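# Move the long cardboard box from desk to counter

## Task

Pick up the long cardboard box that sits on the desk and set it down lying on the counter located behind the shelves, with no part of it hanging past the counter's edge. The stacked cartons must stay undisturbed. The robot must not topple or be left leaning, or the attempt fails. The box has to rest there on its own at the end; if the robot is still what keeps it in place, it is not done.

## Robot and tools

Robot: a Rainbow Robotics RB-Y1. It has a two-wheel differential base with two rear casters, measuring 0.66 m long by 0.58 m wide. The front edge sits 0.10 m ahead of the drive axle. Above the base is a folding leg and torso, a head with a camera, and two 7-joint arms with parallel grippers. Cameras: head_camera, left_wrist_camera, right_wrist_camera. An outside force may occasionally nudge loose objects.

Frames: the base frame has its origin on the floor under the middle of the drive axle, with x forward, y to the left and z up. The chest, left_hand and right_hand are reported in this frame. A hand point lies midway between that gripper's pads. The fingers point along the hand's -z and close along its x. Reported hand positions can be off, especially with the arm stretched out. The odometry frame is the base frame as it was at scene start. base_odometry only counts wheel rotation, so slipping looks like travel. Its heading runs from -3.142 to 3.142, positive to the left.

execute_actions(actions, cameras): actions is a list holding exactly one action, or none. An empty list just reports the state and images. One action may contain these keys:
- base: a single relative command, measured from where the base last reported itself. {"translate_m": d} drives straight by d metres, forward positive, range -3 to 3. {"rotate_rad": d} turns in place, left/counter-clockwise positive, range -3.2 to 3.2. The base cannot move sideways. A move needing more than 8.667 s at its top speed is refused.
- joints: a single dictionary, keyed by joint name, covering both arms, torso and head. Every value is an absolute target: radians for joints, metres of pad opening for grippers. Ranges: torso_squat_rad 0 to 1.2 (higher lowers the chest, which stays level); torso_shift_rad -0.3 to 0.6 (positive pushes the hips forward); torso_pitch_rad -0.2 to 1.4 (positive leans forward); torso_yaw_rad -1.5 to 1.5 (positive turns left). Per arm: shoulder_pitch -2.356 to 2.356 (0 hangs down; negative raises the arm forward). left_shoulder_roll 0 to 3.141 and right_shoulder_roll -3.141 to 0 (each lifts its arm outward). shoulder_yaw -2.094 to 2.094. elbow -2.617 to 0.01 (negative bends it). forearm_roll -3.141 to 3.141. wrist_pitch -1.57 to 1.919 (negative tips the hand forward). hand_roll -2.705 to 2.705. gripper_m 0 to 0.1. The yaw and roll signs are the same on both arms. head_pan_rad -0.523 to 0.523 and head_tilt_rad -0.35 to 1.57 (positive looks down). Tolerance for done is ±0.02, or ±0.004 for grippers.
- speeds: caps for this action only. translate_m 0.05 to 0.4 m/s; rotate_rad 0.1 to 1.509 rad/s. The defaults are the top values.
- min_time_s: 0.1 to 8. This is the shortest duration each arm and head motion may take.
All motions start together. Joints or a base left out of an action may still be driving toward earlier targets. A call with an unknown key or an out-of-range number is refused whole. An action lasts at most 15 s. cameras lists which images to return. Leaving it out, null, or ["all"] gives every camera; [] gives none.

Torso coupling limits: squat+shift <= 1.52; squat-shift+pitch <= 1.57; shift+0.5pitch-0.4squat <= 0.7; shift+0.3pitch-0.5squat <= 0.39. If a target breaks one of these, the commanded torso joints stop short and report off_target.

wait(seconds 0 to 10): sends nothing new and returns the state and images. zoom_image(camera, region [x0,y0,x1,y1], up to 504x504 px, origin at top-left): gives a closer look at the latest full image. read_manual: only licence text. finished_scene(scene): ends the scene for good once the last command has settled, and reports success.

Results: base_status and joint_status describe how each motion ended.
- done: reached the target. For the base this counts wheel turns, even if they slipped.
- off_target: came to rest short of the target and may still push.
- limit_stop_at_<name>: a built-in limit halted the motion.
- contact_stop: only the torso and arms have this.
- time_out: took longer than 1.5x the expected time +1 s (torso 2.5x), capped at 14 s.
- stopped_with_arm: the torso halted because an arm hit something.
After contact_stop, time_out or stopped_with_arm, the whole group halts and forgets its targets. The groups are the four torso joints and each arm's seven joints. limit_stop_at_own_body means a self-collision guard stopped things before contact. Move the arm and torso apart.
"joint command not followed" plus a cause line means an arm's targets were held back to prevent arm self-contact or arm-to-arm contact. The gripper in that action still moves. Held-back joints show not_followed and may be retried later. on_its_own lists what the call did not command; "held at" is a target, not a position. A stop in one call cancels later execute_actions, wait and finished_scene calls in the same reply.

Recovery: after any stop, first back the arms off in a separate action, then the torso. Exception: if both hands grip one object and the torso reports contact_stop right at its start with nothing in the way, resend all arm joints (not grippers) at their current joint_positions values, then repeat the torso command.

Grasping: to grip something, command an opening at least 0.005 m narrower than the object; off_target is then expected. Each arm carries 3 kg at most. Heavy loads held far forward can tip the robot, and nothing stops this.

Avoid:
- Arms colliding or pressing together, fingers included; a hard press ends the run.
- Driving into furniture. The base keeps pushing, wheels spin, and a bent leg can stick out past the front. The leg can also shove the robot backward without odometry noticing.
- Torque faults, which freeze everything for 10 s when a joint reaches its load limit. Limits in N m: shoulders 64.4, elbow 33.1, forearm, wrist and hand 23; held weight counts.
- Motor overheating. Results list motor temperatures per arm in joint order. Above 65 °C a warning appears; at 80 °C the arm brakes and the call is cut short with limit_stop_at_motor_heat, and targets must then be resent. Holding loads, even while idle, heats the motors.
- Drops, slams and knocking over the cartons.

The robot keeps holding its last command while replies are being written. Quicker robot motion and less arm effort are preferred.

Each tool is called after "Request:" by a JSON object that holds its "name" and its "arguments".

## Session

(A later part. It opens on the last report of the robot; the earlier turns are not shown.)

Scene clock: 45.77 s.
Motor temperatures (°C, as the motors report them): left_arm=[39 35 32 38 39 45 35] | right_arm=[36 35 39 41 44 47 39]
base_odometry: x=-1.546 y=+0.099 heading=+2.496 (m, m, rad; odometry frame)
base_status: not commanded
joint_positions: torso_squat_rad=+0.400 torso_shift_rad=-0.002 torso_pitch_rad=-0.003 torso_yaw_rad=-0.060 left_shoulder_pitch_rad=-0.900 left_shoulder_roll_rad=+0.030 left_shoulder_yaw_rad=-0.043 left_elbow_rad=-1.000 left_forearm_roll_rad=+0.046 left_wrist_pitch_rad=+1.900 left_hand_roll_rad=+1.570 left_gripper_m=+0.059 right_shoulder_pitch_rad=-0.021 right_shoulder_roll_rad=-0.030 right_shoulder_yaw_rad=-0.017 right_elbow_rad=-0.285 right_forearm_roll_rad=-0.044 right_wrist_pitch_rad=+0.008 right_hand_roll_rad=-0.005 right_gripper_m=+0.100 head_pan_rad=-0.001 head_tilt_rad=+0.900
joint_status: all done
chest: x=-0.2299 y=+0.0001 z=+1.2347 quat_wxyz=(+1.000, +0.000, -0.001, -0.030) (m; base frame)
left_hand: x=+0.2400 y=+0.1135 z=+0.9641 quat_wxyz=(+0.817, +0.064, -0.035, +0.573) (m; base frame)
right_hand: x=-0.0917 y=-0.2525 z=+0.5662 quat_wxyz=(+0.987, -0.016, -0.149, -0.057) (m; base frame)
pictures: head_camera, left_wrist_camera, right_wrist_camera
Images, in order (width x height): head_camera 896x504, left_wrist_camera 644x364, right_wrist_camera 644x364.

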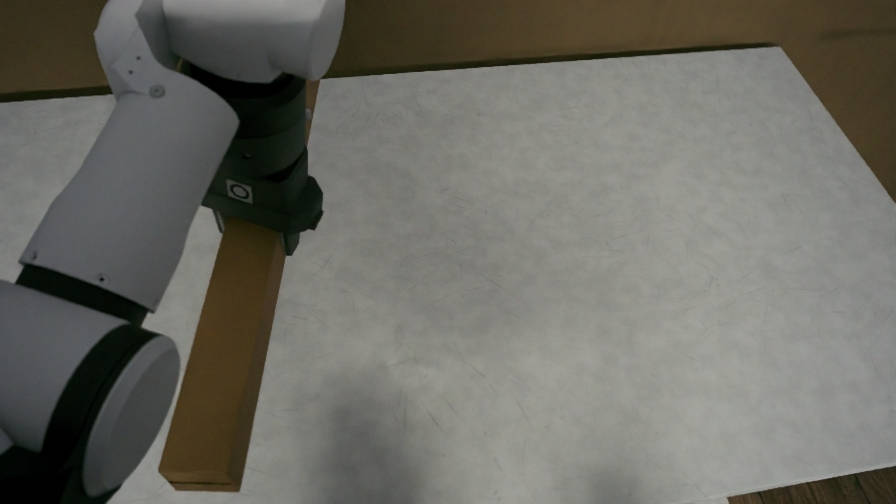

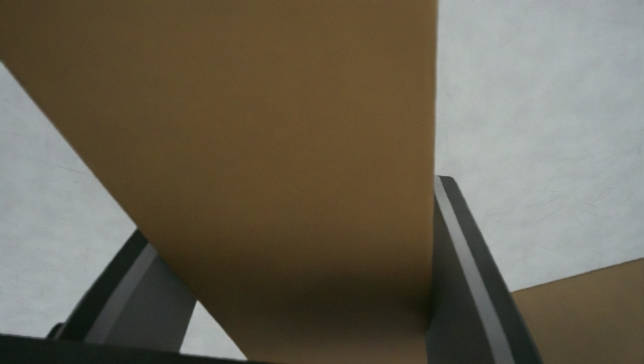

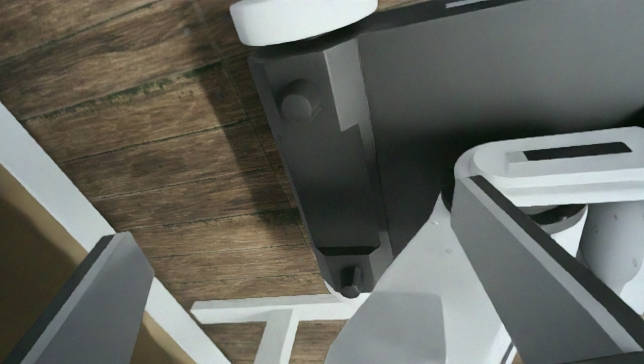

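Request:
{"name": "execute_actions", "arguments": {"actions": [{"base":{"translate_m":-0.7},"joints":{"head_tilt_rad":0.35}}], "cameras": []}}

Request:
{"name": "execute_actions", "arguments": {"actions": [{"base":{"rotate_rad":2.3}}], "cameras": ["head_camera"]}}

Scene clock: 49.37 s.
Motor temperatures (°C, as the motors report them): left_arm=[39 35 32 38 39 45 35] | right_arm=[36 35 39 41 44 47 39]
base_odometry: x=-0.987 y=-0.322 heading=+2.497 (m, m, rad; odometry frame)
base_status: done
joint_positions: torso_squat_rad=+0.400 torso_shift_rad=-0.002 torso_pitch_rad=-0.003 torso_yaw_rad=-0.060 left_shoulder_pitch_rad=-0.900 left_shoulder_roll_rad=+0.030 left_shoulder_yaw_rad=-0.043 left_elbow_rad=-1.000 left_forearm_roll_rad=+0.046 left_wrist_pitch_rad=+1.900 left_hand_roll_rad=+1.570 left_gripper_m=+0.059 right_shoulder_pitch_rad=-0.021 right_shoulder_roll_rad=-0.030 right_shoulder_yaw_rad=-0.017 right_elbow_rad=-0.285 right_forearm_roll_rad=-0.044 right_wrist_pitch_rad=+0.008 right_hand_roll_rad=-0.005 right_gripper_m=+0.100 head_pan_rad=-0.001 head_tilt_rad=+0.350
joint_status: all done
chest: x=-0.2300 y=+0.0001 z=+1.2347 quat_wxyz=(+1.000, +0.000, -0.002, -0.030) (m; base frame)
left_hand: x=+0.2399 y=+0.1135 z=+0.9642 quat_wxyz=(+0.817, +0.064, -0.035, +0.573) (m; base frame)
right_hand: x=-0.0916 y=-0.2525 z=+0.5662 quat_wxyz=(+0.987, -0.016, -0.149, -0.057) (m; base frame)
pictures: none
No camera images: the call's "cameras" was empty. Leave "cameras" out to get every camera's image.

Scene clock: 54.00 s.
Motor temperatures (°C, as the motors report them): left_arm=[39 35 32 38 39 45 35] | right_arm=[36 35 39 41 44 47 39]
base_odometry: x=-0.987 y=-0.322 heading=-1.487 (m, m, rad; odometry frame)
base_status: done
joint_positions: torso_squat_rad=+0.400 torso_shift_rad=-0.002 torso_pitch_rad=-0.003 torso_yaw_rad=-0.060 left_shoulder_pitch_rad=-0.900 left_shoulder_roll_rad=+0.030 left_shoulder_yaw_rad=-0.043 left_elbow_rad=-1.000 left_forearm_roll_rad=+0.046 left_wrist_pitch_rad=+1.900 left_hand_roll_rad=+1.570 left_gripper_m=+0.059 right_shoulder_pitch_rad=-0.021 right_shoulder_roll_rad=-0.030 right_shoulder_yaw_rad=-0.017 right_elbow_rad=-0.285 right_forearm_roll_rad=-0.044 right_wrist_pitch_rad=+0.008 right_hand_roll_rad=-0.005 right_gripper_m=+0.100 head_pan_rad=-0.001 head_tilt_rad=+0.350
joint_status: not commanded
chest: x=-0.2300 y=+0.0001 z=+1.2347 quat_wxyz=(+1.000, +0.000, -0.002, -0.030) (m; base frame)
left_hand: x=+0.2399 y=+0.1135 z=+0.9642 quat_wxyz=(+0.817, +0.064, -0.035, +0.573) (m; base frame)
right_hand: x=-0.0916 y=-0.2525 z=+0.5662 quat_wxyz=(+0.987, -0.016, -0.149, -0.057) (m; base frame)
pictures: head_camera
Images, in order (width x height): head_camera 896x504.

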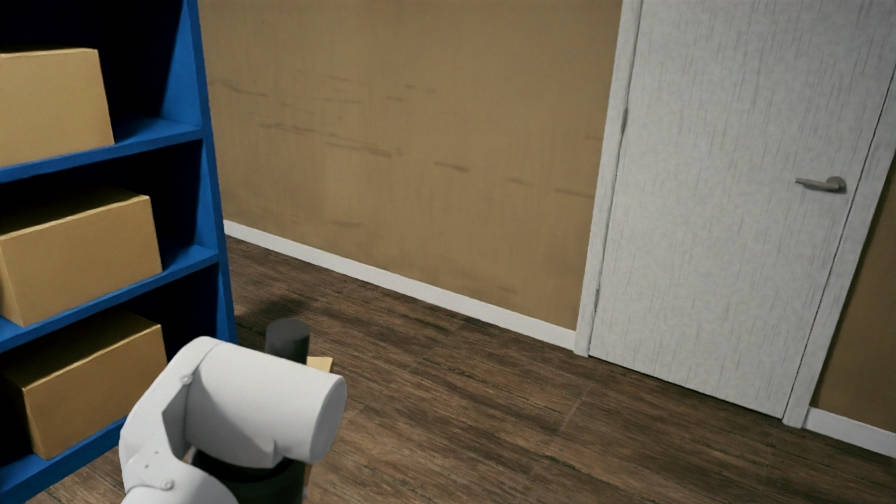

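Request:
{"name": "execute_actions", "arguments": {"actions": [{"base":{"rotate_rad":-0.45},"joints":{"torso_yaw_rad":0}}], "cameras": []}}

Request:
{"name": "execute_actions", "arguments": {"actions": [{"base":{"translate_m":1.5},"joints":{"head_pan_rad":0.5,"head_tilt_rad":0.5}}], "cameras": ["head_camera"]}}

Scene clock: 56.83 s.
Motor temperatures (°C, as the motors report them): left_arm=[39 35 32 38 39 45 35] | right_arm=[36 35 39 41 44 47 39]
base_odometry: x=-0.987 y=-0.322 heading=-1.936 (m, m, rad; odometry frame)
base_status: done
joint_positions: torso_squat_rad=+0.400 torso_shift_rad=-0.002 torso_pitch_rad=-0.003 torso_yaw_rad=+0.000 left_shoulder_pitch_rad=-0.900 left_shoulder_roll_rad=+0.030 left_shoulder_yaw_rad=-0.043 left_elbow_rad=-1.000 left_forearm_roll_rad=+0.046 left_wrist_pitch_rad=+1.900 left_hand_roll_rad=+1.570 left_gripper_m=+0.059 right_shoulder_pitch_rad=-0.021 right_shoulder_roll_rad=-0.030 right_shoulder_yaw_rad=-0.017 right_elbow_rad=-0.285 right_forearm_roll_rad=-0.044 right_wrist_pitch_rad=+0.008 right_hand_roll_rad=-0.005 right_gripper_m=+0.100 head_pan_rad=-0.001 head_tilt_rad=+0.350
joint_status: all done
chest: x=-0.2300 y=+0.0002 z=+1.2347 quat_wxyz=(+1.000, +0.000, -0.002, +0.000) (m; base frame)
left_hand: x=+0.2322 y=+0.1413 z=+0.9641 quat_wxyz=(+0.799, +0.065, -0.033, +0.597) (m; base frame)
right_hand: x=-0.0767 y=-0.2439 z=+0.5663 quat_wxyz=(+0.988, -0.012, -0.150, -0.028) (m; base frame)
pictures: none
No camera images: the call's "cameras" was empty. Leave "cameras" out to get every camera's image.

Scene clock: 62.03 s.
Motor temperatures (°C, as the motors report them): left_arm=[39 35 32 38 39 45 35] | right_arm=[36 35 39 41 44 47 39]
base_odometry: x=-1.521 y=-1.723 heading=-1.935 (m, m, rad; odometry frame)
base_status: done
joint_positions: torso_squat_rad=+0.400 torso_shift_rad=-0.002 torso_pitch_rad=-0.003 torso_yaw_rad=+0.000 left_shoulder_pitch_rad=-0.900 left_shoulder_roll_rad=+0.030 left_shoulder_yaw_rad=-0.043 left_elbow_rad=-1.000 left_forearm_roll_rad=+0.046 left_wrist_pitch_rad=+1.900 left_hand_roll_rad=+1.570 left_gripper_m=+0.059 right_shoulder_pitch_rad=-0.021 right_shoulder_roll_rad=-0.030 right_shoulder_yaw_rad=-0.017 right_elbow_rad=-0.285 right_forearm_roll_rad=-0.044 right_wrist_pitch_rad=+0.008 right_hand_roll_rad=-0.005 right_gripper_m=+0.100 head_pan_rad=+0.500 head_tilt_rad=+0.500
joint_status: all done
chest: x=-0.2299 y=+0.0002 z=+1.2347 quat_wxyz=(+1.000, +0.000, -0.001, +0.000) (m; base frame)
left_hand: x=+0.2323 y=+0.1413 z=+0.9641 quat_wxyz=(+0.799, +0.065, -0.033, +0.597) (m; base frame)
right_hand: x=-0.0768 y=-0.2439 z=+0.5662 quat_wxyz=(+0.988, -0.012, -0.150, -0.028) (m; base frame)
pictures: head_camera
Images, in order (width x height): head_camera 896x504.

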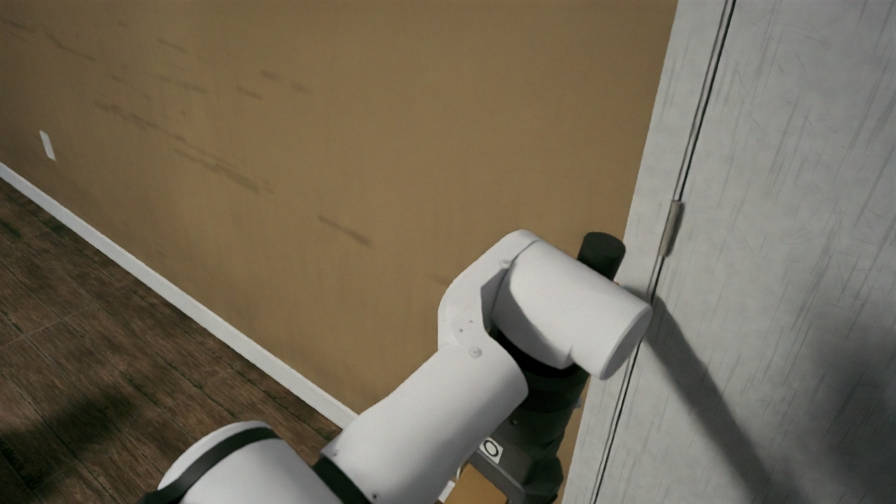

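Request:
{"name": "execute_actions", "arguments": {"actions": [{"base":{"translate_m":-0.15},"joints":{"head_pan_rad":0}}], "cameras": []}}

Request:
{"name": "execute_actions", "arguments": {"actions": [{"base":{"rotate_rad":1.45},"speeds":{"rotate_rad":0.8}}]}}

Scene clock: 63.87 s.
Motor temperatures (°C, as the motors report them): left_arm=[39 35 32 38 39 45 35] | right_arm=[36 35 39 41 44 47 39]
base_odometry: x=-1.468 y=-1.583 heading=-1.936 (m, m, rad; odometry frame)
base_status: done
joint_positions: torso_squat_rad=+0.400 torso_shift_rad=-0.002 torso_pitch_rad=-0.003 torso_yaw_rad=+0.000 left_shoulder_pitch_rad=-0.900 left_shoulder_roll_rad=+0.030 left_shoulder_yaw_rad=-0.043 left_elbow_rad=-1.000 left_forearm_roll_rad=+0.046 left_wrist_pitch_rad=+1.900 left_hand_roll_rad=+1.570 left_gripper_m=+0.059 right_shoulder_pitch_rad=-0.021 right_shoulder_roll_rad=-0.030 right_shoulder_yaw_rad=-0.017 right_elbow_rad=-0.285 right_forearm_roll_rad=-0.044 right_wrist_pitch_rad=+0.008 right_hand_roll_rad=-0.005 right_gripper_m=+0.100 head_pan_rad=+0.000 head_tilt_rad=+0.500
joint_status: all done
chest: x=-0.2300 y=+0.0002 z=+1.2347 quat_wxyz=(+1.000, +0.000, -0.002, +0.000) (m; base frame)
left_hand: x=+0.2322 y=+0.1413 z=+0.9641 quat_wxyz=(+0.799, +0.065, -0.033, +0.597) (m; base frame)
right_hand: x=-0.0767 y=-0.2439 z=+0.5663 quat_wxyz=(+0.988, -0.012, -0.150, -0.028) (m; base frame)
pictures: none
No camera images: the call's "cameras" was empty. Leave "cameras" out to get every camera's image.

Scene clock: 67.63 s.
Motor temperatures (°C, as the motors report them): left_arm=[39 35 32 38 39 45 35] | right_arm=[36 35 39 41 44 47 39]
base_odometry: x=-1.468 y=-1.583 heading=-0.487 (m, m, rad; odometry frame)
base_status: done
joint_positions: torso_squat_rad=+0.400 torso_shift_rad=-0.002 torso_pitch_rad=-0.003 torso_yaw_rad=+0.000 left_shoulder_pitch_rad=-0.900 left_shoulder_roll_rad=+0.030 left_shoulder_yaw_rad=-0.043 left_elbow_rad=-1.000 left_forearm_roll_rad=+0.046 left_wrist_pitch_rad=+1.900 left_hand_roll_rad=+1.570 left_gripper_m=+0.059 right_shoulder_pitch_rad=-0.021 right_shoulder_roll_rad=-0.030 right_shoulder_yaw_rad=-0.017 right_elbow_rad=-0.285 right_forearm_roll_rad=-0.044 right_wrist_pitch_rad=+0.008 right_hand_roll_rad=-0.005 right_gripper_m=+0.100 head_pan_rad=+0.000 head_tilt_rad=+0.500
joint_status: not commanded
chest: x=-0.2300 y=+0.0001 z=+1.2347 quat_wxyz=(+1.000, +0.000, -0.002, +0.000) (m; base frame)
left_hand: x=+0.2322 y=+0.1413 z=+0.9641 quat_wxyz=(+0.799, +0.065, -0.033, +0.597) (m; base frame)
right_hand: x=-0.0767 y=-0.2439 z=+0.5663 quat_wxyz=(+0.988, -0.012, -0.150, -0.028) (m; base frame)
pictures: head_camera, left_wrist_camera, right_wrist_camera
Images, in order (width x height): head_camera 896x504, left_wrist_camera 644x364, right_wrist_camera 644x364.

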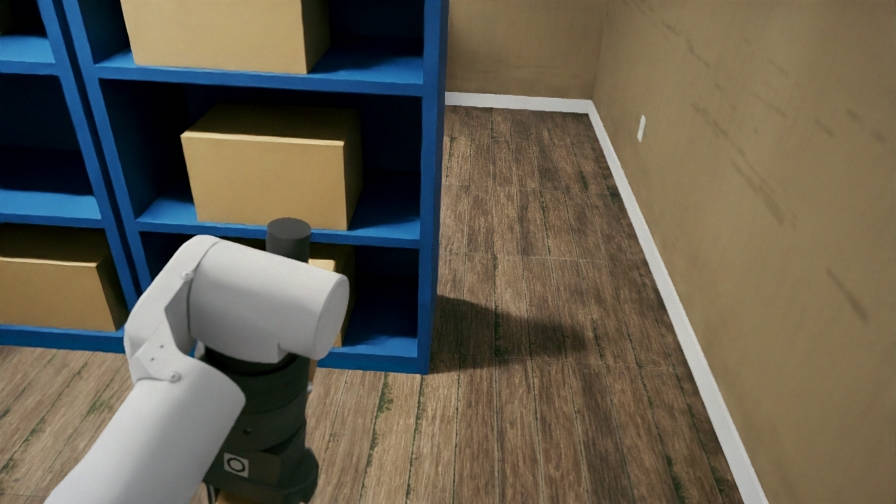

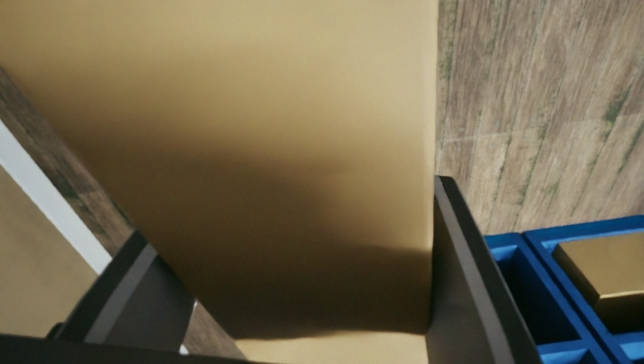

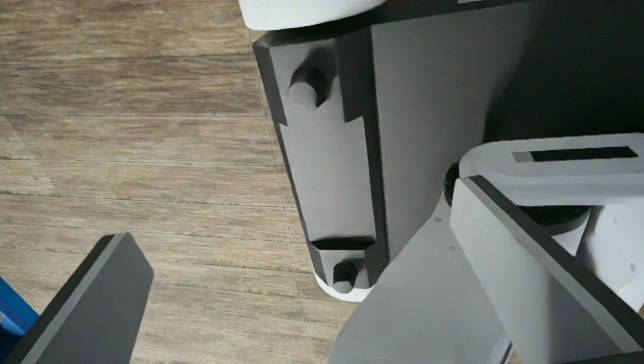

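Request:
{"name": "execute_actions", "arguments": {"actions": [{"base":{"rotate_rad":-0.4}}], "cameras": []}}

Request:
{"name": "execute_actions", "arguments": {"actions": [{"base":{"translate_m":1.1}}], "cameras": []}}

Request:
{"name": "execute_actions", "arguments": {"actions": [{"base":{"rotate_rad":0.35}}], "cameras": ["head_camera"]}}

Scene clock: 70.03 s.
Motor temperatures (°C, as the motors report them): left_arm=[39 35 32 38 39 45 35] | right_arm=[36 35 39 41 44 47 39]
base_odometry: x=-1.468 y=-1.583 heading=-0.886 (m, m, rad; odometry frame)
base_status: done
joint_positions: torso_squat_rad=+0.400 torso_shift_rad=-0.002 torso_pitch_rad=-0.003 torso_yaw_rad=+0.000 left_shoulder_pitch_rad=-0.900 left_shoulder_roll_rad=+0.030 left_shoulder_yaw_rad=-0.043 left_elbow_rad=-1.000 left_forearm_roll_rad=+0.046 left_wrist_pitch_rad=+1.900 left_hand_roll_rad=+1.570 left_gripper_m=+0.059 right_shoulder_pitch_rad=-0.021 right_shoulder_roll_rad=-0.030 right_shoulder_yaw_rad=-0.017 right_elbow_rad=-0.285 right_forearm_roll_rad=-0.044 right_wrist_pitch_rad=+0.008 right_hand_roll_rad=-0.005 right_gripper_m=+0.100 head_pan_rad=+0.000 head_tilt_rad=+0.500
joint_status: not commanded
chest: x=-0.2300 y=+0.0002 z=+1.2347 quat_wxyz=(+1.000, +0.000, -0.002, +0.000) (m; base frame)
left_hand: x=+0.2322 y=+0.1413 z=+0.9641 quat_wxyz=(+0.799, +0.065, -0.033, +0.597) (m; base frame)
right_hand: x=-0.0767 y=-0.2439 z=+0.5663 quat_wxyz=(+0.988, -0.012, -0.150, -0.028) (m; base frame)
pictures: none
No camera images: the call's "cameras" was empty. Leave "cameras" out to get every camera's image.

Scene clock: 74.23 s.
Motor temperatures (°C, as the motors report them): left_arm=[40 35 32 38 39 45 35] | right_arm=[36 35 39 41 44 47 39]
base_odometry: x=-0.771 y=-2.434 heading=-0.885 (m, m, rad; odometry frame)
base_status: done
joint_positions: torso_squat_rad=+0.400 torso_shift_rad=-0.002 torso_pitch_rad=-0.003 torso_yaw_rad=+0.000 left_shoulder_pitch_rad=-0.900 left_shoulder_roll_rad=+0.030 left_shoulder_yaw_rad=-0.043 left_elbow_rad=-1.000 left_forearm_roll_rad=+0.046 left_wrist_pitch_rad=+1.900 left_hand_roll_rad=+1.570 left_gripper_m=+0.059 right_shoulder_pitch_rad=-0.021 right_shoulder_roll_rad=-0.030 right_shoulder_yaw_rad=-0.017 right_elbow_rad=-0.285 right_forearm_roll_rad=-0.044 right_wrist_pitch_rad=+0.008 right_hand_roll_rad=-0.005 right_gripper_m=+0.100 head_pan_rad=+0.000 head_tilt_rad=+0.500
joint_status: not commanded
chest: x=-0.2299 y=+0.0002 z=+1.2347 quat_wxyz=(+1.000, +0.000, -0.001, +0.000) (m; base frame)
left_hand: x=+0.2323 y=+0.1413 z=+0.9641 quat_wxyz=(+0.799, +0.065, -0.033, +0.597) (m; base frame)
right_hand: x=-0.0768 y=-0.2439 z=+0.5662 quat_wxyz=(+0.988, -0.012, -0.150, -0.028) (m; base frame)
pictures: none
No camera images: the call's "cameras" was empty. Leave "cameras" out to get every camera's image.

Scene clock: 76.37 s.
Motor temperatures (°C, as the motors report them): left_arm=[40 35 32 38 39 45 35] | right_arm=[36 35 39 41 44 47 39]
base_odometry: x=-0.771 y=-2.434 heading=-0.535 (m, m, rad; odometry frame)
base_status: done
joint_positions: torso_squat_rad=+0.400 torso_shift_rad=-0.002 torso_pitch_rad=-0.003 torso_yaw_rad=+0.000 left_shoulder_pitch_rad=-0.900 left_shoulder_roll_rad=+0.030 left_shoulder_yaw_rad=-0.043 left_elbow_rad=-1.000 left_forearm_roll_rad=+0.046 left_wrist_pitch_rad=+1.900 left_hand_roll_rad=+1.570 left_gripper_m=+0.059 right_shoulder_pitch_rad=-0.021 right_shoulder_roll_rad=-0.030 right_shoulder_yaw_rad=-0.017 right_elbow_rad=-0.285 right_forearm_roll_rad=-0.044 right_wrist_pitch_rad=+0.008 right_hand_roll_rad=-0.005 right_gripper_m=+0.100 head_pan_rad=+0.000 head_tilt_rad=+0.500
joint_status: not commanded
chest: x=-0.2299 y=+0.0001 z=+1.2347 quat_wxyz=(+1.000, +0.000, -0.001, +0.000) (m; base frame)
left_hand: x=+0.2323 y=+0.1413 z=+0.9641 quat_wxyz=(+0.799, +0.065, -0.033, +0.597) (m; base frame)
right_hand: x=-0.0768 y=-0.2439 z=+0.5662 quat_wxyz=(+0.988, -0.012, -0.150, -0.028) (m; base frame)
pictures: head_camera
Images, in order (width x height): head_camera 896x504.

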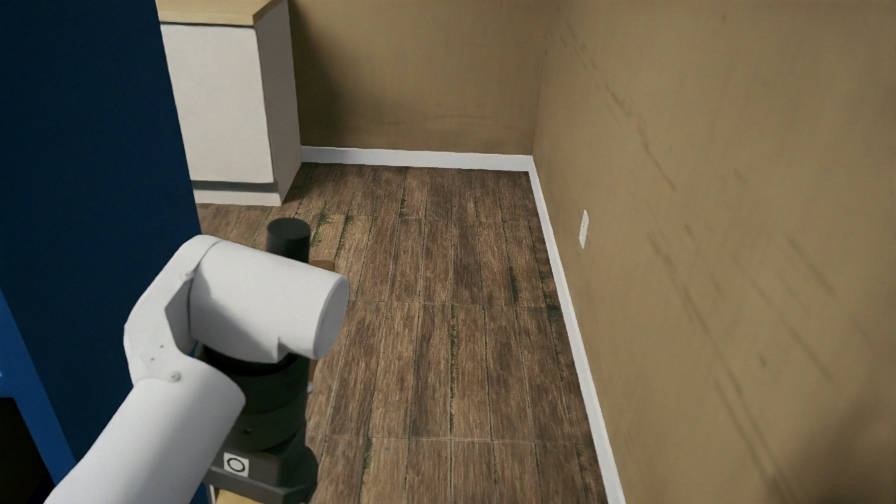

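Request:
{"name": "execute_actions", "arguments": {"actions": [{"base":{"translate_m":1.4},"joints":{"head_pan_rad":0.5}}], "cameras": ["head_camera"]}}

Scene clock: 81.47 s.
Motor temperatures (°C, as the motors report them): left_arm=[40 35 32 38 39 45 35] | right_arm=[36 35 39 41 44 47 39]
base_odometry: x=+0.433 y=-3.148 heading=-0.534 (m, m, rad; odometry frame)
base_status: done
joint_positions: torso_squat_rad=+0.400 torso_shift_rad=-0.002 torso_pitch_rad=-0.003 torso_yaw_rad=+0.000 left_shoulder_pitch_rad=-0.900 left_shoulder_roll_rad=+0.030 left_shoulder_yaw_rad=-0.043 left_elbow_rad=-1.000 left_forearm_roll_rad=+0.046 left_wrist_pitch_rad=+1.900 left_hand_roll_rad=+1.570 left_gripper_m=+0.059 right_shoulder_pitch_rad=-0.021 right_shoulder_roll_rad=-0.030 right_shoulder_yaw_rad=-0.017 right_elbow_rad=-0.285 right_forearm_roll_rad=-0.044 right_wrist_pitch_rad=+0.008 right_hand_roll_rad=-0.005 right_gripper_m=+0.100 head_pan_rad=+0.500 head_tilt_rad=+0.500
joint_status: all done
chest: x=-0.2300 y=+0.0001 z=+1.2347 quat_wxyz=(+1.000, +0.000, -0.001, +0.000) (m; base frame)
left_hand: x=+0.2323 y=+0.1413 z=+0.9641 quat_wxyz=(+0.799, +0.065, -0.033, +0.597) (m; base frame)
right_hand: x=-0.0768 y=-0.2439 z=+0.5662 quat_wxyz=(+0.988, -0.012, -0.150, -0.028) (m; base frame)
pictures: head_camera
Images, in order (width x height): head_camera 896x504.

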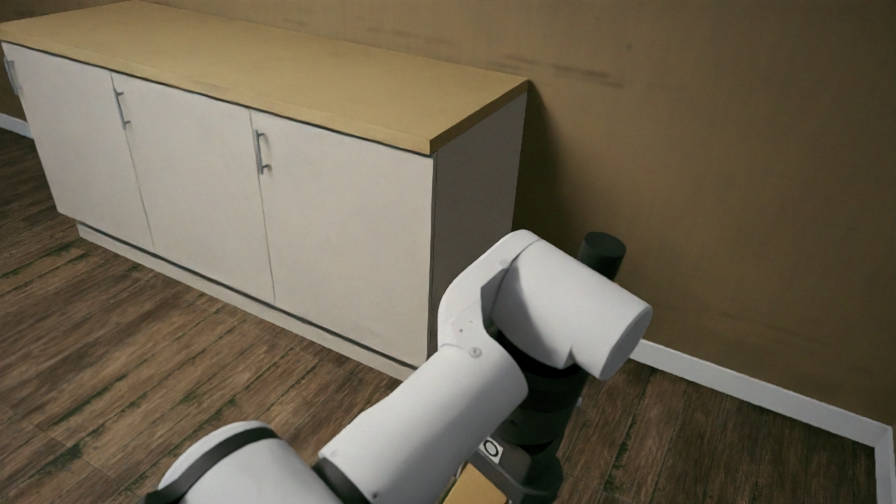

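Request:
{"name": "execute_actions", "arguments": {"actions": [{"base":{"rotate_rad":0.6},"joints":{"head_pan_rad":0.3}}], "cameras": []}}

Request:
{"name": "execute_actions", "arguments": {"actions": [{"base":{"translate_m":0.45}}], "cameras": []}}

Request:
{"name": "execute_actions", "arguments": {"actions": [{"base":{"rotate_rad":1.03},"joints":{"head_pan_rad":-0.3,"head_tilt_rad":0.6}}]}}

Scene clock: 84.23 s.
Motor temperatures (°C, as the motors report them): left_arm=[40 35 32 38 39 45 35] | right_arm=[36 35 39 41 44 47 39]
base_odometry: x=+0.433 y=-3.148 heading=+0.065 (m, m, rad; odometry frame)
base_status: done
joint_positions: torso_squat_rad=+0.400 torso_shift_rad=-0.002 torso_pitch_rad=-0.003 torso_yaw_rad=+0.000 left_shoulder_pitch_rad=-0.900 left_shoulder_roll_rad=+0.030 left_shoulder_yaw_rad=-0.043 left_elbow_rad=-1.000 left_forearm_roll_rad=+0.046 left_wrist_pitch_rad=+1.900 left_hand_roll_rad=+1.570 left_gripper_m=+0.059 right_shoulder_pitch_rad=-0.021 right_shoulder_roll_rad=-0.030 right_shoulder_yaw_rad=-0.017 right_elbow_rad=-0.285 right_forearm_roll_rad=-0.044 right_wrist_pitch_rad=+0.008 right_hand_roll_rad=-0.005 right_gripper_m=+0.100 head_pan_rad=+0.300 head_tilt_rad=+0.500
joint_status: all done
chest: x=-0.2300 y=+0.0001 z=+1.2347 quat_wxyz=(+1.000, +0.000, -0.001, +0.000) (m; base frame)
left_hand: x=+0.2323 y=+0.1413 z=+0.9641 quat_wxyz=(+0.799, +0.065, -0.033, +0.597) (m; base frame)
right_hand: x=-0.0768 y=-0.2439 z=+0.5662 quat_wxyz=(+0.988, -0.012, -0.150, -0.028) (m; base frame)
pictures: none
No camera images: the call's "cameras" was empty. Leave "cameras" out to get every camera's image.

Scene clock: 86.90 s.
Motor temperatures (°C, as the motors report them): left_arm=[40 35 32 38 39 45 35] | right_arm=[36 35 39 41 44 47 39]
base_odometry: x=+0.882 y=-3.118 heading=+0.066 (m, m, rad; odometry frame)
base_status: done
joint_positions: torso_squat_rad=+0.400 torso_shift_rad=-0.002 torso_pitch_rad=-0.003 torso_yaw_rad=+0.000 left_shoulder_pitch_rad=-0.900 left_shoulder_roll_rad=+0.030 left_shoulder_yaw_rad=-0.043 left_elbow_rad=-1.000 left_forearm_roll_rad=+0.046 left_wrist_pitch_rad=+1.900 left_hand_roll_rad=+1.570 left_gripper_m=+0.059 right_shoulder_pitch_rad=-0.021 right_shoulder_roll_rad=-0.030 right_shoulder_yaw_rad=-0.017 right_elbow_rad=-0.285 right_forearm_roll_rad=-0.044 right_wrist_pitch_rad=+0.008 right_hand_roll_rad=-0.005 right_gripper_m=+0.100 head_pan_rad=+0.300 head_tilt_rad=+0.500
joint_status: not commanded
chest: x=-0.2300 y=+0.0001 z=+1.2347 quat_wxyz=(+1.000, +0.000, -0.001, +0.000) (m; base frame)
left_hand: x=+0.2323 y=+0.1413 z=+0.9641 quat_wxyz=(+0.799, +0.065, -0.033, +0.597) (m; base frame)
right_hand: x=-0.0768 y=-0.2439 z=+0.5662 quat_wxyz=(+0.988, -0.012, -0.150, -0.028) (m; base frame)
pictures: none
No camera images: the call's "cameras" was empty. Leave "cameras" out to get every camera's image.

Scene clock: 90.13 s.
Motor temperatures (°C, as the motors report them): left_arm=[40 35 32 38 39 45 35] | right_arm=[36 35 39 41 44 47 39]
base_odometry: x=+0.882 y=-3.118 heading=+1.095 (m, m, rad; odometry frame)
base_status: done
joint_positions: torso_squat_rad=+0.400 torso_shift_rad=-0.002 torso_pitch_rad=-0.003 torso_yaw_rad=+0.000 left_shoulder_pitch_rad=-0.900 left_shoulder_roll_rad=+0.030 left_shoulder_yaw_rad=-0.043 left_elbow_rad=-1.000 left_forearm_roll_rad=+0.046 left_wrist_pitch_rad=+1.900 left_hand_roll_rad=+1.570 left_gripper_m=+0.059 right_shoulder_pitch_rad=-0.021 right_shoulder_roll_rad=-0.030 right_shoulder_yaw_rad=-0.017 right_elbow_rad=-0.285 right_forearm_roll_rad=-0.044 right_wrist_pitch_rad=+0.008 right_hand_roll_rad=-0.005 right_gripper_m=+0.100 head_pan_rad=-0.300 head_tilt_rad=+0.600
joint_status: all done
chest: x=-0.2300 y=+0.0001 z=+1.2347 quat_wxyz=(+1.000, +0.000, -0.002, +0.000) (m; base frame)
left_hand: x=+0.2322 y=+0.1413 z=+0.9641 quat_wxyz=(+0.799, +0.065, -0.033, +0.597) (m; base frame)
right_hand: x=-0.0768 y=-0.2439 z=+0.5662 quat_wxyz=(+0.988, -0.012, -0.150, -0.028) (m; base frame)
pictures: head_camera, left_wrist_camera, right_wrist_camera
Images, in order (width x height): head_camera 896x504, left_wrist_camera 644x364, right_wrist_camera 644x364.

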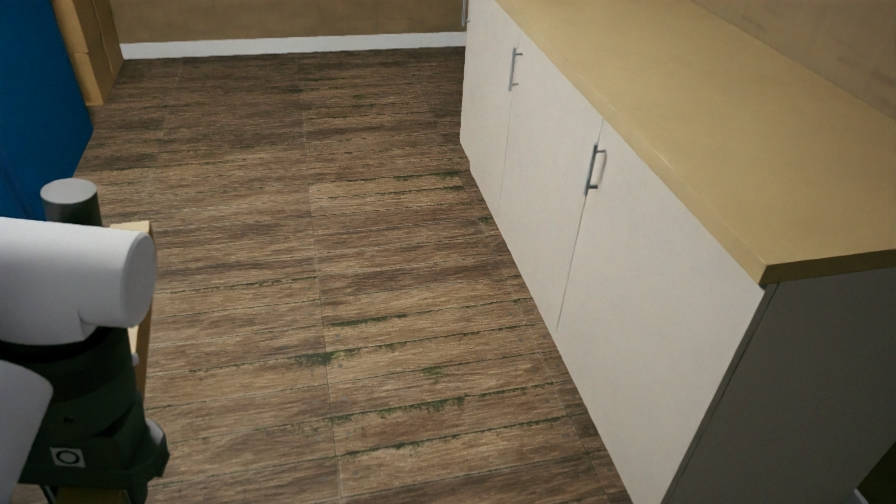

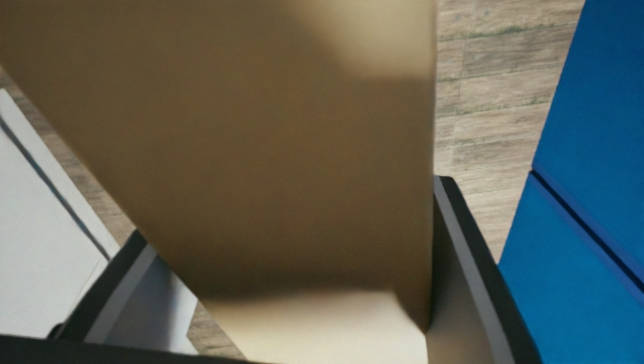

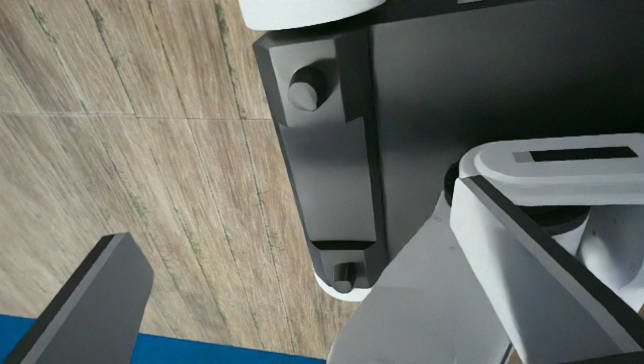

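Request:
{"name": "execute_actions", "arguments": {"actions": [{"base":{"rotate_rad":-0.4},"joints":{"torso_squat_rad":0.15}}], "cameras": []}}

Request:
{"name": "execute_actions", "arguments": {"actions": [{"base":{"translate_m":0.85}}], "cameras": []}}

Request:
{"name": "execute_actions", "arguments": {"actions": [{"base":{"rotate_rad":0.4},"joints":{"head_pan_rad":-0.5,"head_tilt_rad":0.8}}], "cameras": ["head_camera","right_wrist_camera"]}}

Scene clock: 92.50 s.
Motor temperatures (°C, as the motors report them): left_arm=[40 35 32 38 39 45 35] | right_arm=[36 35 39 41 44 47 39]
base_odometry: x=+0.882 y=-3.118 heading=+0.696 (m, m, rad; odometry frame)
base_status: done
joint_positions: torso_squat_rad=+0.150 torso_shift_rad=-0.002 torso_pitch_rad=-0.003 torso_yaw_rad=+0.000 left_shoulder_pitch_rad=-0.900 left_shoulder_roll_rad=+0.030 left_shoulder_yaw_rad=-0.043 left_elbow_rad=-1.000 left_forearm_roll_rad=+0.046 left_wrist_pitch_rad=+1.900 left_hand_roll_rad=+1.570 left_gripper_m=+0.059 right_shoulder_pitch_rad=-0.021 right_shoulder_roll_rad=-0.030 right_shoulder_yaw_rad=-0.017 right_elbow_rad=-0.285 right_forearm_roll_rad=-0.044 right_wrist_pitch_rad=+0.008 right_hand_roll_rad=-0.005 right_gripper_m=+0.100 head_pan_rad=-0.300 head_tilt_rad=+0.600
joint_status: all done
chest: x=-0.2300 y=+0.0002 z=+1.2821 quat_wxyz=(+1.000, +0.000, -0.001, +0.000) (m; base frame)
left_hand: x=+0.2322 y=+0.1413 z=+1.0114 quat_wxyz=(+0.799, +0.065, -0.033, +0.597) (m; base frame)
right_hand: x=-0.0769 y=-0.2439 z=+0.6136 quat_wxyz=(+0.988, -0.012, -0.150, -0.028) (m; base frame)
pictures: none
No camera images: the call's "cameras" was empty. Leave "cameras" out to get every camera's image.

Scene clock: 96.20 s.
Motor temperatures (°C, as the motors report them): left_arm=[40 35 32 38 39 45 35] | right_arm=[36 35 39 41 44 47 39]
base_odometry: x=+1.534 y=-2.573 heading=+0.697 (m, m, rad; odometry frame)
base_status: done
joint_positions: torso_squat_rad=+0.150 torso_shift_rad=-0.002 torso_pitch_rad=-0.003 torso_yaw_rad=+0.000 left_shoulder_pitch_rad=-0.900 left_shoulder_roll_rad=+0.030 left_shoulder_yaw_rad=-0.043 left_elbow_rad=-1.000 left_forearm_roll_rad=+0.046 left_wrist_pitch_rad=+1.900 left_hand_roll_rad=+1.570 left_gripper_m=+0.059 right_shoulder_pitch_rad=-0.021 right_shoulder_roll_rad=-0.030 right_shoulder_yaw_rad=-0.017 right_elbow_rad=-0.285 right_forearm_roll_rad=-0.044 right_wrist_pitch_rad=+0.008 right_hand_roll_rad=-0.005 right_gripper_m=+0.100 head_pan_rad=-0.300 head_tilt_rad=+0.600
joint_status: not commanded
chest: x=-0.2300 y=+0.0002 z=+1.2821 quat_wxyz=(+1.000, +0.000, -0.001, +0.000) (m; base frame)
left_hand: x=+0.2322 y=+0.1413 z=+1.0115 quat_wxyz=(+0.799, +0.065, -0.033, +0.597) (m; base frame)
right_hand: x=-0.0768 y=-0.2439 z=+0.6136 quat_wxyz=(+0.988, -0.012, -0.150, -0.028) (m; base frame)
pictures: none
No camera images: the call's "cameras" was empty. Leave "cameras" out to get every camera's image.

Scene clock: 98.43 s.
Motor temperatures (°C, as the motors report them): left_arm=[40 35 32 38 39 45 35] | right_arm=[36 35 39 41 44 47 39]
base_odometry: x=+1.534 y=-2.573 heading=+1.097 (m, m, rad; odometry frame)
base_status: done
joint_positions: torso_squat_rad=+0.150 torso_shift_rad=-0.002 torso_pitch_rad=-0.003 torso_yaw_rad=+0.000 left_shoulder_pitch_rad=-0.900 left_shoulder_roll_rad=+0.030 left_shoulder_yaw_rad=-0.043 left_elbow_rad=-1.000 left_forearm_roll_rad=+0.046 left_wrist_pitch_rad=+1.900 left_hand_roll_rad=+1.570 left_gripper_m=+0.059 right_shoulder_pitch_rad=-0.021 right_shoulder_roll_rad=-0.030 right_shoulder_yaw_rad=-0.017 right_elbow_rad=-0.285 right_forearm_roll_rad=-0.044 right_wrist_pitch_rad=+0.008 right_hand_roll_rad=-0.005 right_gripper_m=+0.100 head_pan_rad=-0.500 head_tilt_rad=+0.800
joint_status: all done
chest: x=-0.2300 y=+0.0001 z=+1.2821 quat_wxyz=(+1.000, +0.000, -0.001, +0.000) (m; base frame)
left_hand: x=+0.2322 y=+0.1413 z=+1.0115 quat_wxyz=(+0.799, +0.065, -0.033, +0.597) (m; base frame)
right_hand: x=-0.0768 y=-0.2439 z=+0.6136 quat_wxyz=(+0.988, -0.012, -0.150, -0.028) (m; base frame)
pictures: head_camera, right_wrist_camera
Images, in order (width x height): head_camera 896x504, right_wrist_camera 644x364.

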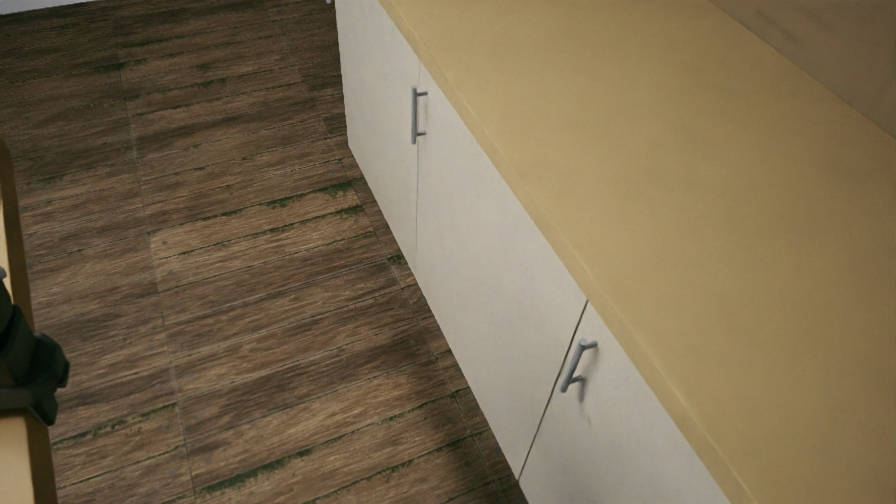

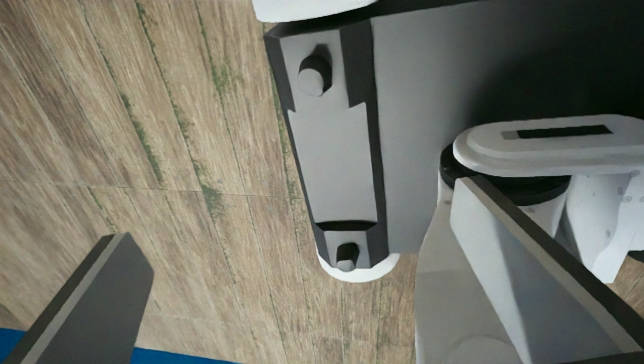

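Request:
{"name": "execute_actions", "arguments": {"actions": [{"base":{"translate_m":0.55},"joints":{"torso_squat_rad":0.0,"left_hand_roll_rad":0.1},"min_time_s":2}], "cameras": []}}

Request:
{"name": "execute_actions", "arguments": {"actions": [{"joints":{"torso_yaw_rad":-1.5,"head_pan_rad":0,"head_tilt_rad":0.8}}]}}

Scene clock: 101.50 s.
Motor temperatures (°C, as the motors report them): left_arm=[40 35 32 38 39 45 35] | right_arm=[36 35 39 41 44 47 39]
base_odometry: x=+1.784 y=-2.083 heading=+1.097 (m, m, rad; odometry frame)
base_status: done
joint_positions: torso_squat_rad=+0.000 torso_shift_rad=-0.002 torso_pitch_rad=-0.003 torso_yaw_rad=+0.000 left_shoulder_pitch_rad=-0.900 left_shoulder_roll_rad=+0.030 left_shoulder_yaw_rad=-0.043 left_elbow_rad=-1.000 left_forearm_roll_rad=+0.046 left_wrist_pitch_rad=+1.900 left_hand_roll_rad=+0.100 left_gripper_m=+0.059 right_shoulder_pitch_rad=-0.021 right_shoulder_roll_rad=-0.030 right_shoulder_yaw_rad=-0.017 right_elbow_rad=-0.285 right_forearm_roll_rad=-0.044 right_wrist_pitch_rad=+0.008 right_hand_roll_rad=-0.005 right_gripper_m=+0.100 head_pan_rad=-0.500 head_tilt_rad=+0.800
joint_status: all done
chest: x=-0.2301 y=+0.0001 z=+1.2899 quat_wxyz=(+1.000, +0.000, -0.001, +0.000) (m; base frame)
left_hand: x=+0.2322 y=+0.1413 z=+1.0194 quat_wxyz=(+0.993, +0.070, +0.019, -0.093) (m; base frame)
right_hand: x=-0.0769 y=-0.2439 z=+0.6215 quat_wxyz=(+0.988, -0.012, -0.150, -0.028) (m; base frame)
pictures: none
No camera images: the call's "cameras" was empty. Leave "cameras" out to get every camera's image.

Scene clock: 104.43 s.
Motor temperatures (°C, as the motors report them): left_arm=[40 35 32 38 39 45 35] | right_arm=[36 35 39 41 44 47 39]
base_odometry: x=+1.784 y=-2.083 heading=+1.097 (m, m, rad; odometry frame)
base_status: not commanded
joint_positions: torso_squat_rad=+0.000 torso_shift_rad=-0.002 torso_pitch_rad=-0.003 torso_yaw_rad=-1.230 left_shoulder_pitch_rad=-0.900 left_shoulder_roll_rad=+0.030 left_shoulder_yaw_rad=-0.043 left_elbow_rad=-1.000 left_forearm_roll_rad=+0.046 left_wrist_pitch_rad=+1.900 left_hand_roll_rad=+0.100 left_gripper_m=+0.052 right_shoulder_pitch_rad=-0.020 right_shoulder_roll_rad=-0.030 right_shoulder_yaw_rad=-0.017 right_elbow_rad=-0.285 right_forearm_roll_rad=-0.044 right_wrist_pitch_rad=+0.008 right_hand_roll_rad=-0.005 right_gripper_m=+0.100 head_pan_rad=+0.000 head_tilt_rad=+0.800
joint_status: torso_yaw_rad limit_stop_at_own_body (moved -1.230 of -1.500); the others done
on_its_own: torso_yaw_rad is held at -1.230, not at your -1.500, since a limit_stop_at_own_body; left_gripper_m moved -0.007 toward your old target +0.030
chest: x=-0.2301 y=+0.0002 z=+1.2899 quat_wxyz=(+0.817, +0.001, -0.001, -0.577) (m; base frame)
left_hand: x=+0.0576 y=-0.3877 z=+1.0189 quat_wxyz=(+0.757, +0.070, -0.025, -0.649) (m; base frame)
right_hand: x=-0.4078 y=-0.2236 z=+0.6204 quat_wxyz=(+0.791, -0.094, -0.115, -0.593) (m; base frame)
pictures: head_camera, left_wrist_camera, right_wrist_camera
Images, in order (width x height): head_camera 896x504, left_wrist_camera 644x364, right_wrist_camera 644x364.

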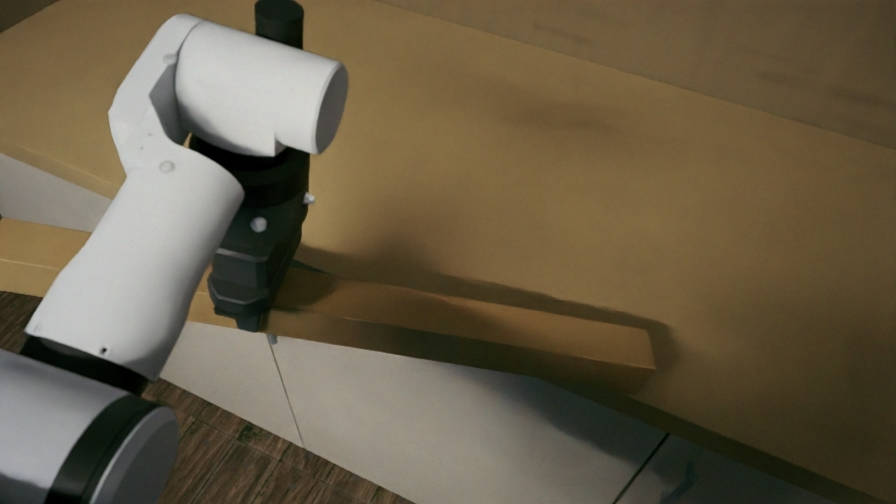

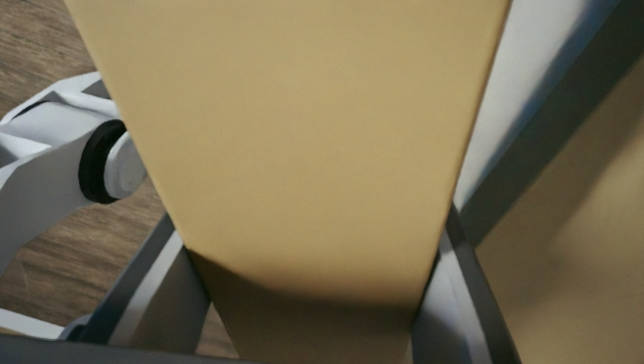

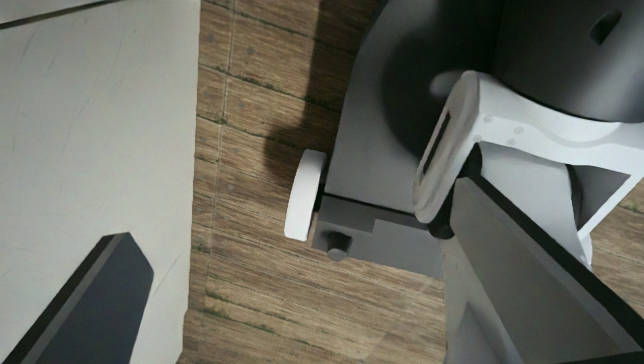

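Request:
{"name": "execute_actions", "arguments": {"actions": [{"joints":{"left_shoulder_pitch_rad":-1.25,"left_elbow_rad":-0.65,"right_shoulder_roll_rad":-0.4,"right_elbow_rad":-0.1},"min_time_s":1.5}]}}

Scene clock: 106.37 s.
Motor temperatures (°C, as the motors report them): left_arm=[40 35 32 38 39 45 35] | right_arm=[36 35 39 41 44 47 39]
base_odometry: x=+1.784 y=-2.083 heading=+1.097 (m, m, rad; odometry frame)
base_status: not commanded
joint_positions: torso_squat_rad=+0.000 torso_shift_rad=-0.002 torso_pitch_rad=-0.003 torso_yaw_rad=-1.230 left_shoulder_pitch_rad=-1.250 left_shoulder_roll_rad=+0.030 left_shoulder_yaw_rad=-0.043 left_elbow_rad=-0.650 left_forearm_roll_rad=+0.046 left_wrist_pitch_rad=+1.900 left_hand_roll_rad=+0.100 left_gripper_m=+0.052 right_shoulder_pitch_rad=-0.020 right_shoulder_roll_rad=-0.400 right_shoulder_yaw_rad=-0.017 right_elbow_rad=-0.100 right_forearm_roll_rad=-0.044 right_wrist_pitch_rad=+0.008 right_hand_roll_rad=-0.005 right_gripper_m=+0.100 head_pan_rad=+0.000 head_tilt_rad=+0.800
joint_status: all done
on_its_own: torso_yaw_rad is held at -1.230, not at your -1.500, since a limit_stop_at_own_body
chest: x=-0.2301 y=+0.0002 z=+1.2899 quat_wxyz=(+0.817, +0.001, -0.001, -0.577) (m; base frame)
left_hand: x=+0.0502 y=-0.4250 z=+1.0956 quat_wxyz=(+0.740, +0.113, -0.053, -0.661) (m; base frame)
right_hand: x=-0.6951 y=-0.2315 z=+0.6667 quat_wxyz=(+0.786, -0.196, +0.062, -0.583) (m; base frame)
pictures: head_camera, left_wrist_camera, right_wrist_camera
Images, in order (width x height): head_camera 896x504, left_wrist_camera 644x364, right_wrist_camera 644x364.

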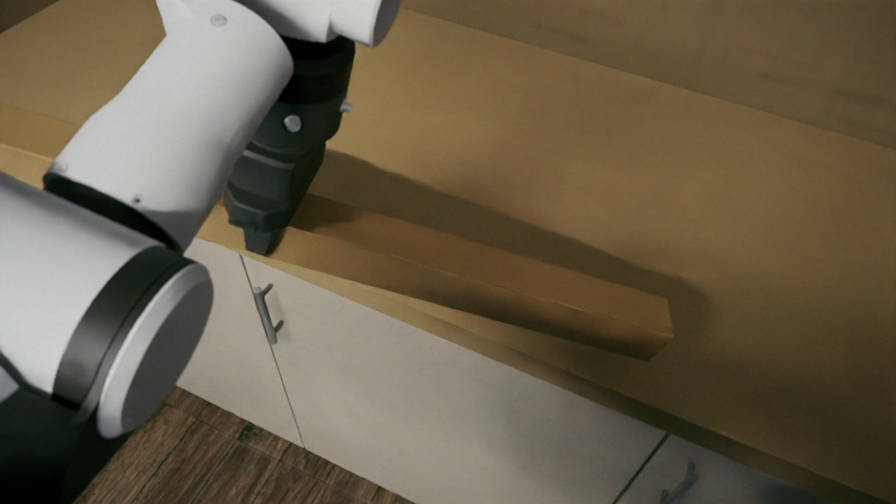

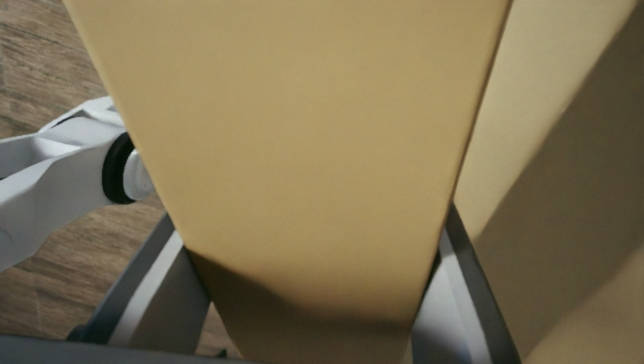

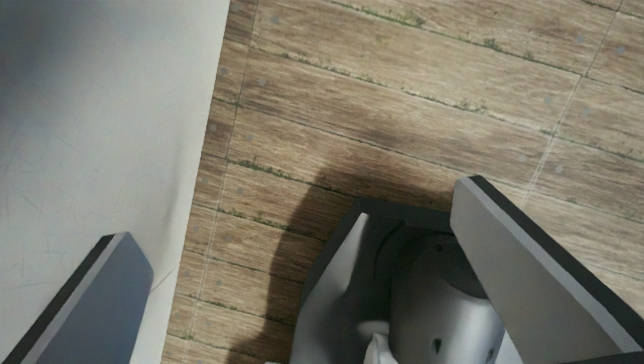

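Request:
{"name": "execute_actions", "arguments": {"actions": [{"joints":{"torso_yaw_rad":-1.5,"left_forearm_roll_rad":0.27},"min_time_s":1.5}]}}

Scene clock: 108.30 s.
Motor temperatures (°C, as the motors report them): left_arm=[40 35 32 38 39 45 35] | right_arm=[36 35 39 41 44 47 39]
base_odometry: x=+1.784 y=-2.083 heading=+1.097 (m, m, rad; odometry frame)
base_status: not commanded
joint_positions: torso_squat_rad=+0.000 torso_shift_rad=-0.002 torso_pitch_rad=-0.003 torso_yaw_rad=-1.500 left_shoulder_pitch_rad=-1.250 left_shoulder_roll_rad=+0.030 left_shoulder_yaw_rad=-0.043 left_elbow_rad=-0.650 left_forearm_roll_rad=+0.270 left_wrist_pitch_rad=+1.900 left_hand_roll_rad=+0.100 left_gripper_m=+0.052 right_shoulder_pitch_rad=-0.021 right_shoulder_roll_rad=-0.400 right_shoulder_yaw_rad=-0.017 right_elbow_rad=-0.100 right_forearm_roll_rad=-0.044 right_wrist_pitch_rad=+0.008 right_hand_roll_rad=-0.005 right_gripper_m=+0.100 head_pan_rad=+0.000 head_tilt_rad=+0.800
joint_status: all done
chest: x=-0.2301 y=+0.0002 z=+1.2899 quat_wxyz=(+0.732, +0.001, -0.001, -0.682) (m; base frame)
left_hand: x=-0.1193 y=-0.4701 z=+1.0894 quat_wxyz=(+0.625, +0.047, +0.023, -0.779) (m; base frame)
right_hand: x=-0.7399 y=-0.0988 z=+0.6665 quat_wxyz=(+0.701, -0.185, +0.088, -0.683) (m; base frame)
pictures: head_camera, left_wrist_camera, right_wrist_camera
Images, in order (width x height): head_camera 896x504, left_wrist_camera 644x364, right_wrist_camera 644x364.

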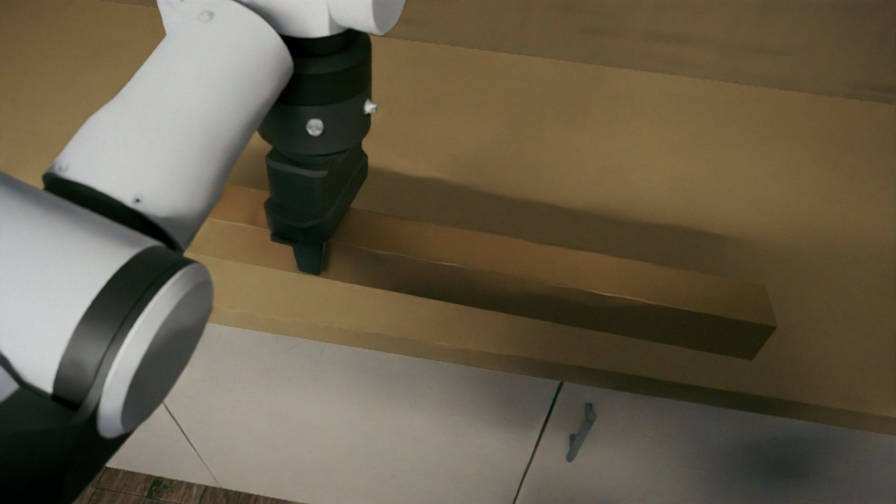

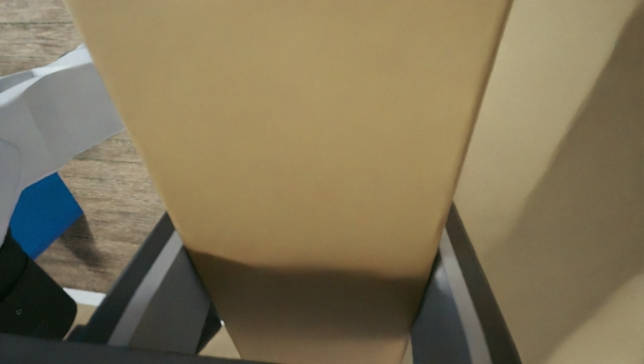

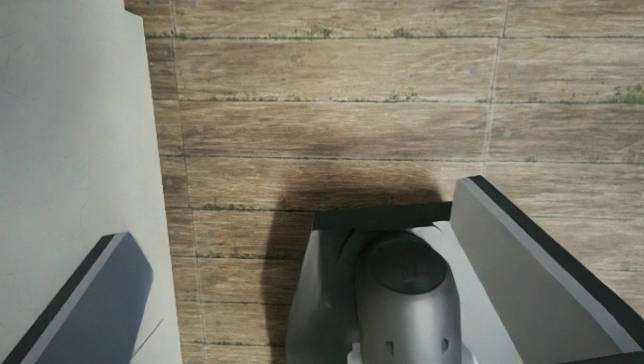

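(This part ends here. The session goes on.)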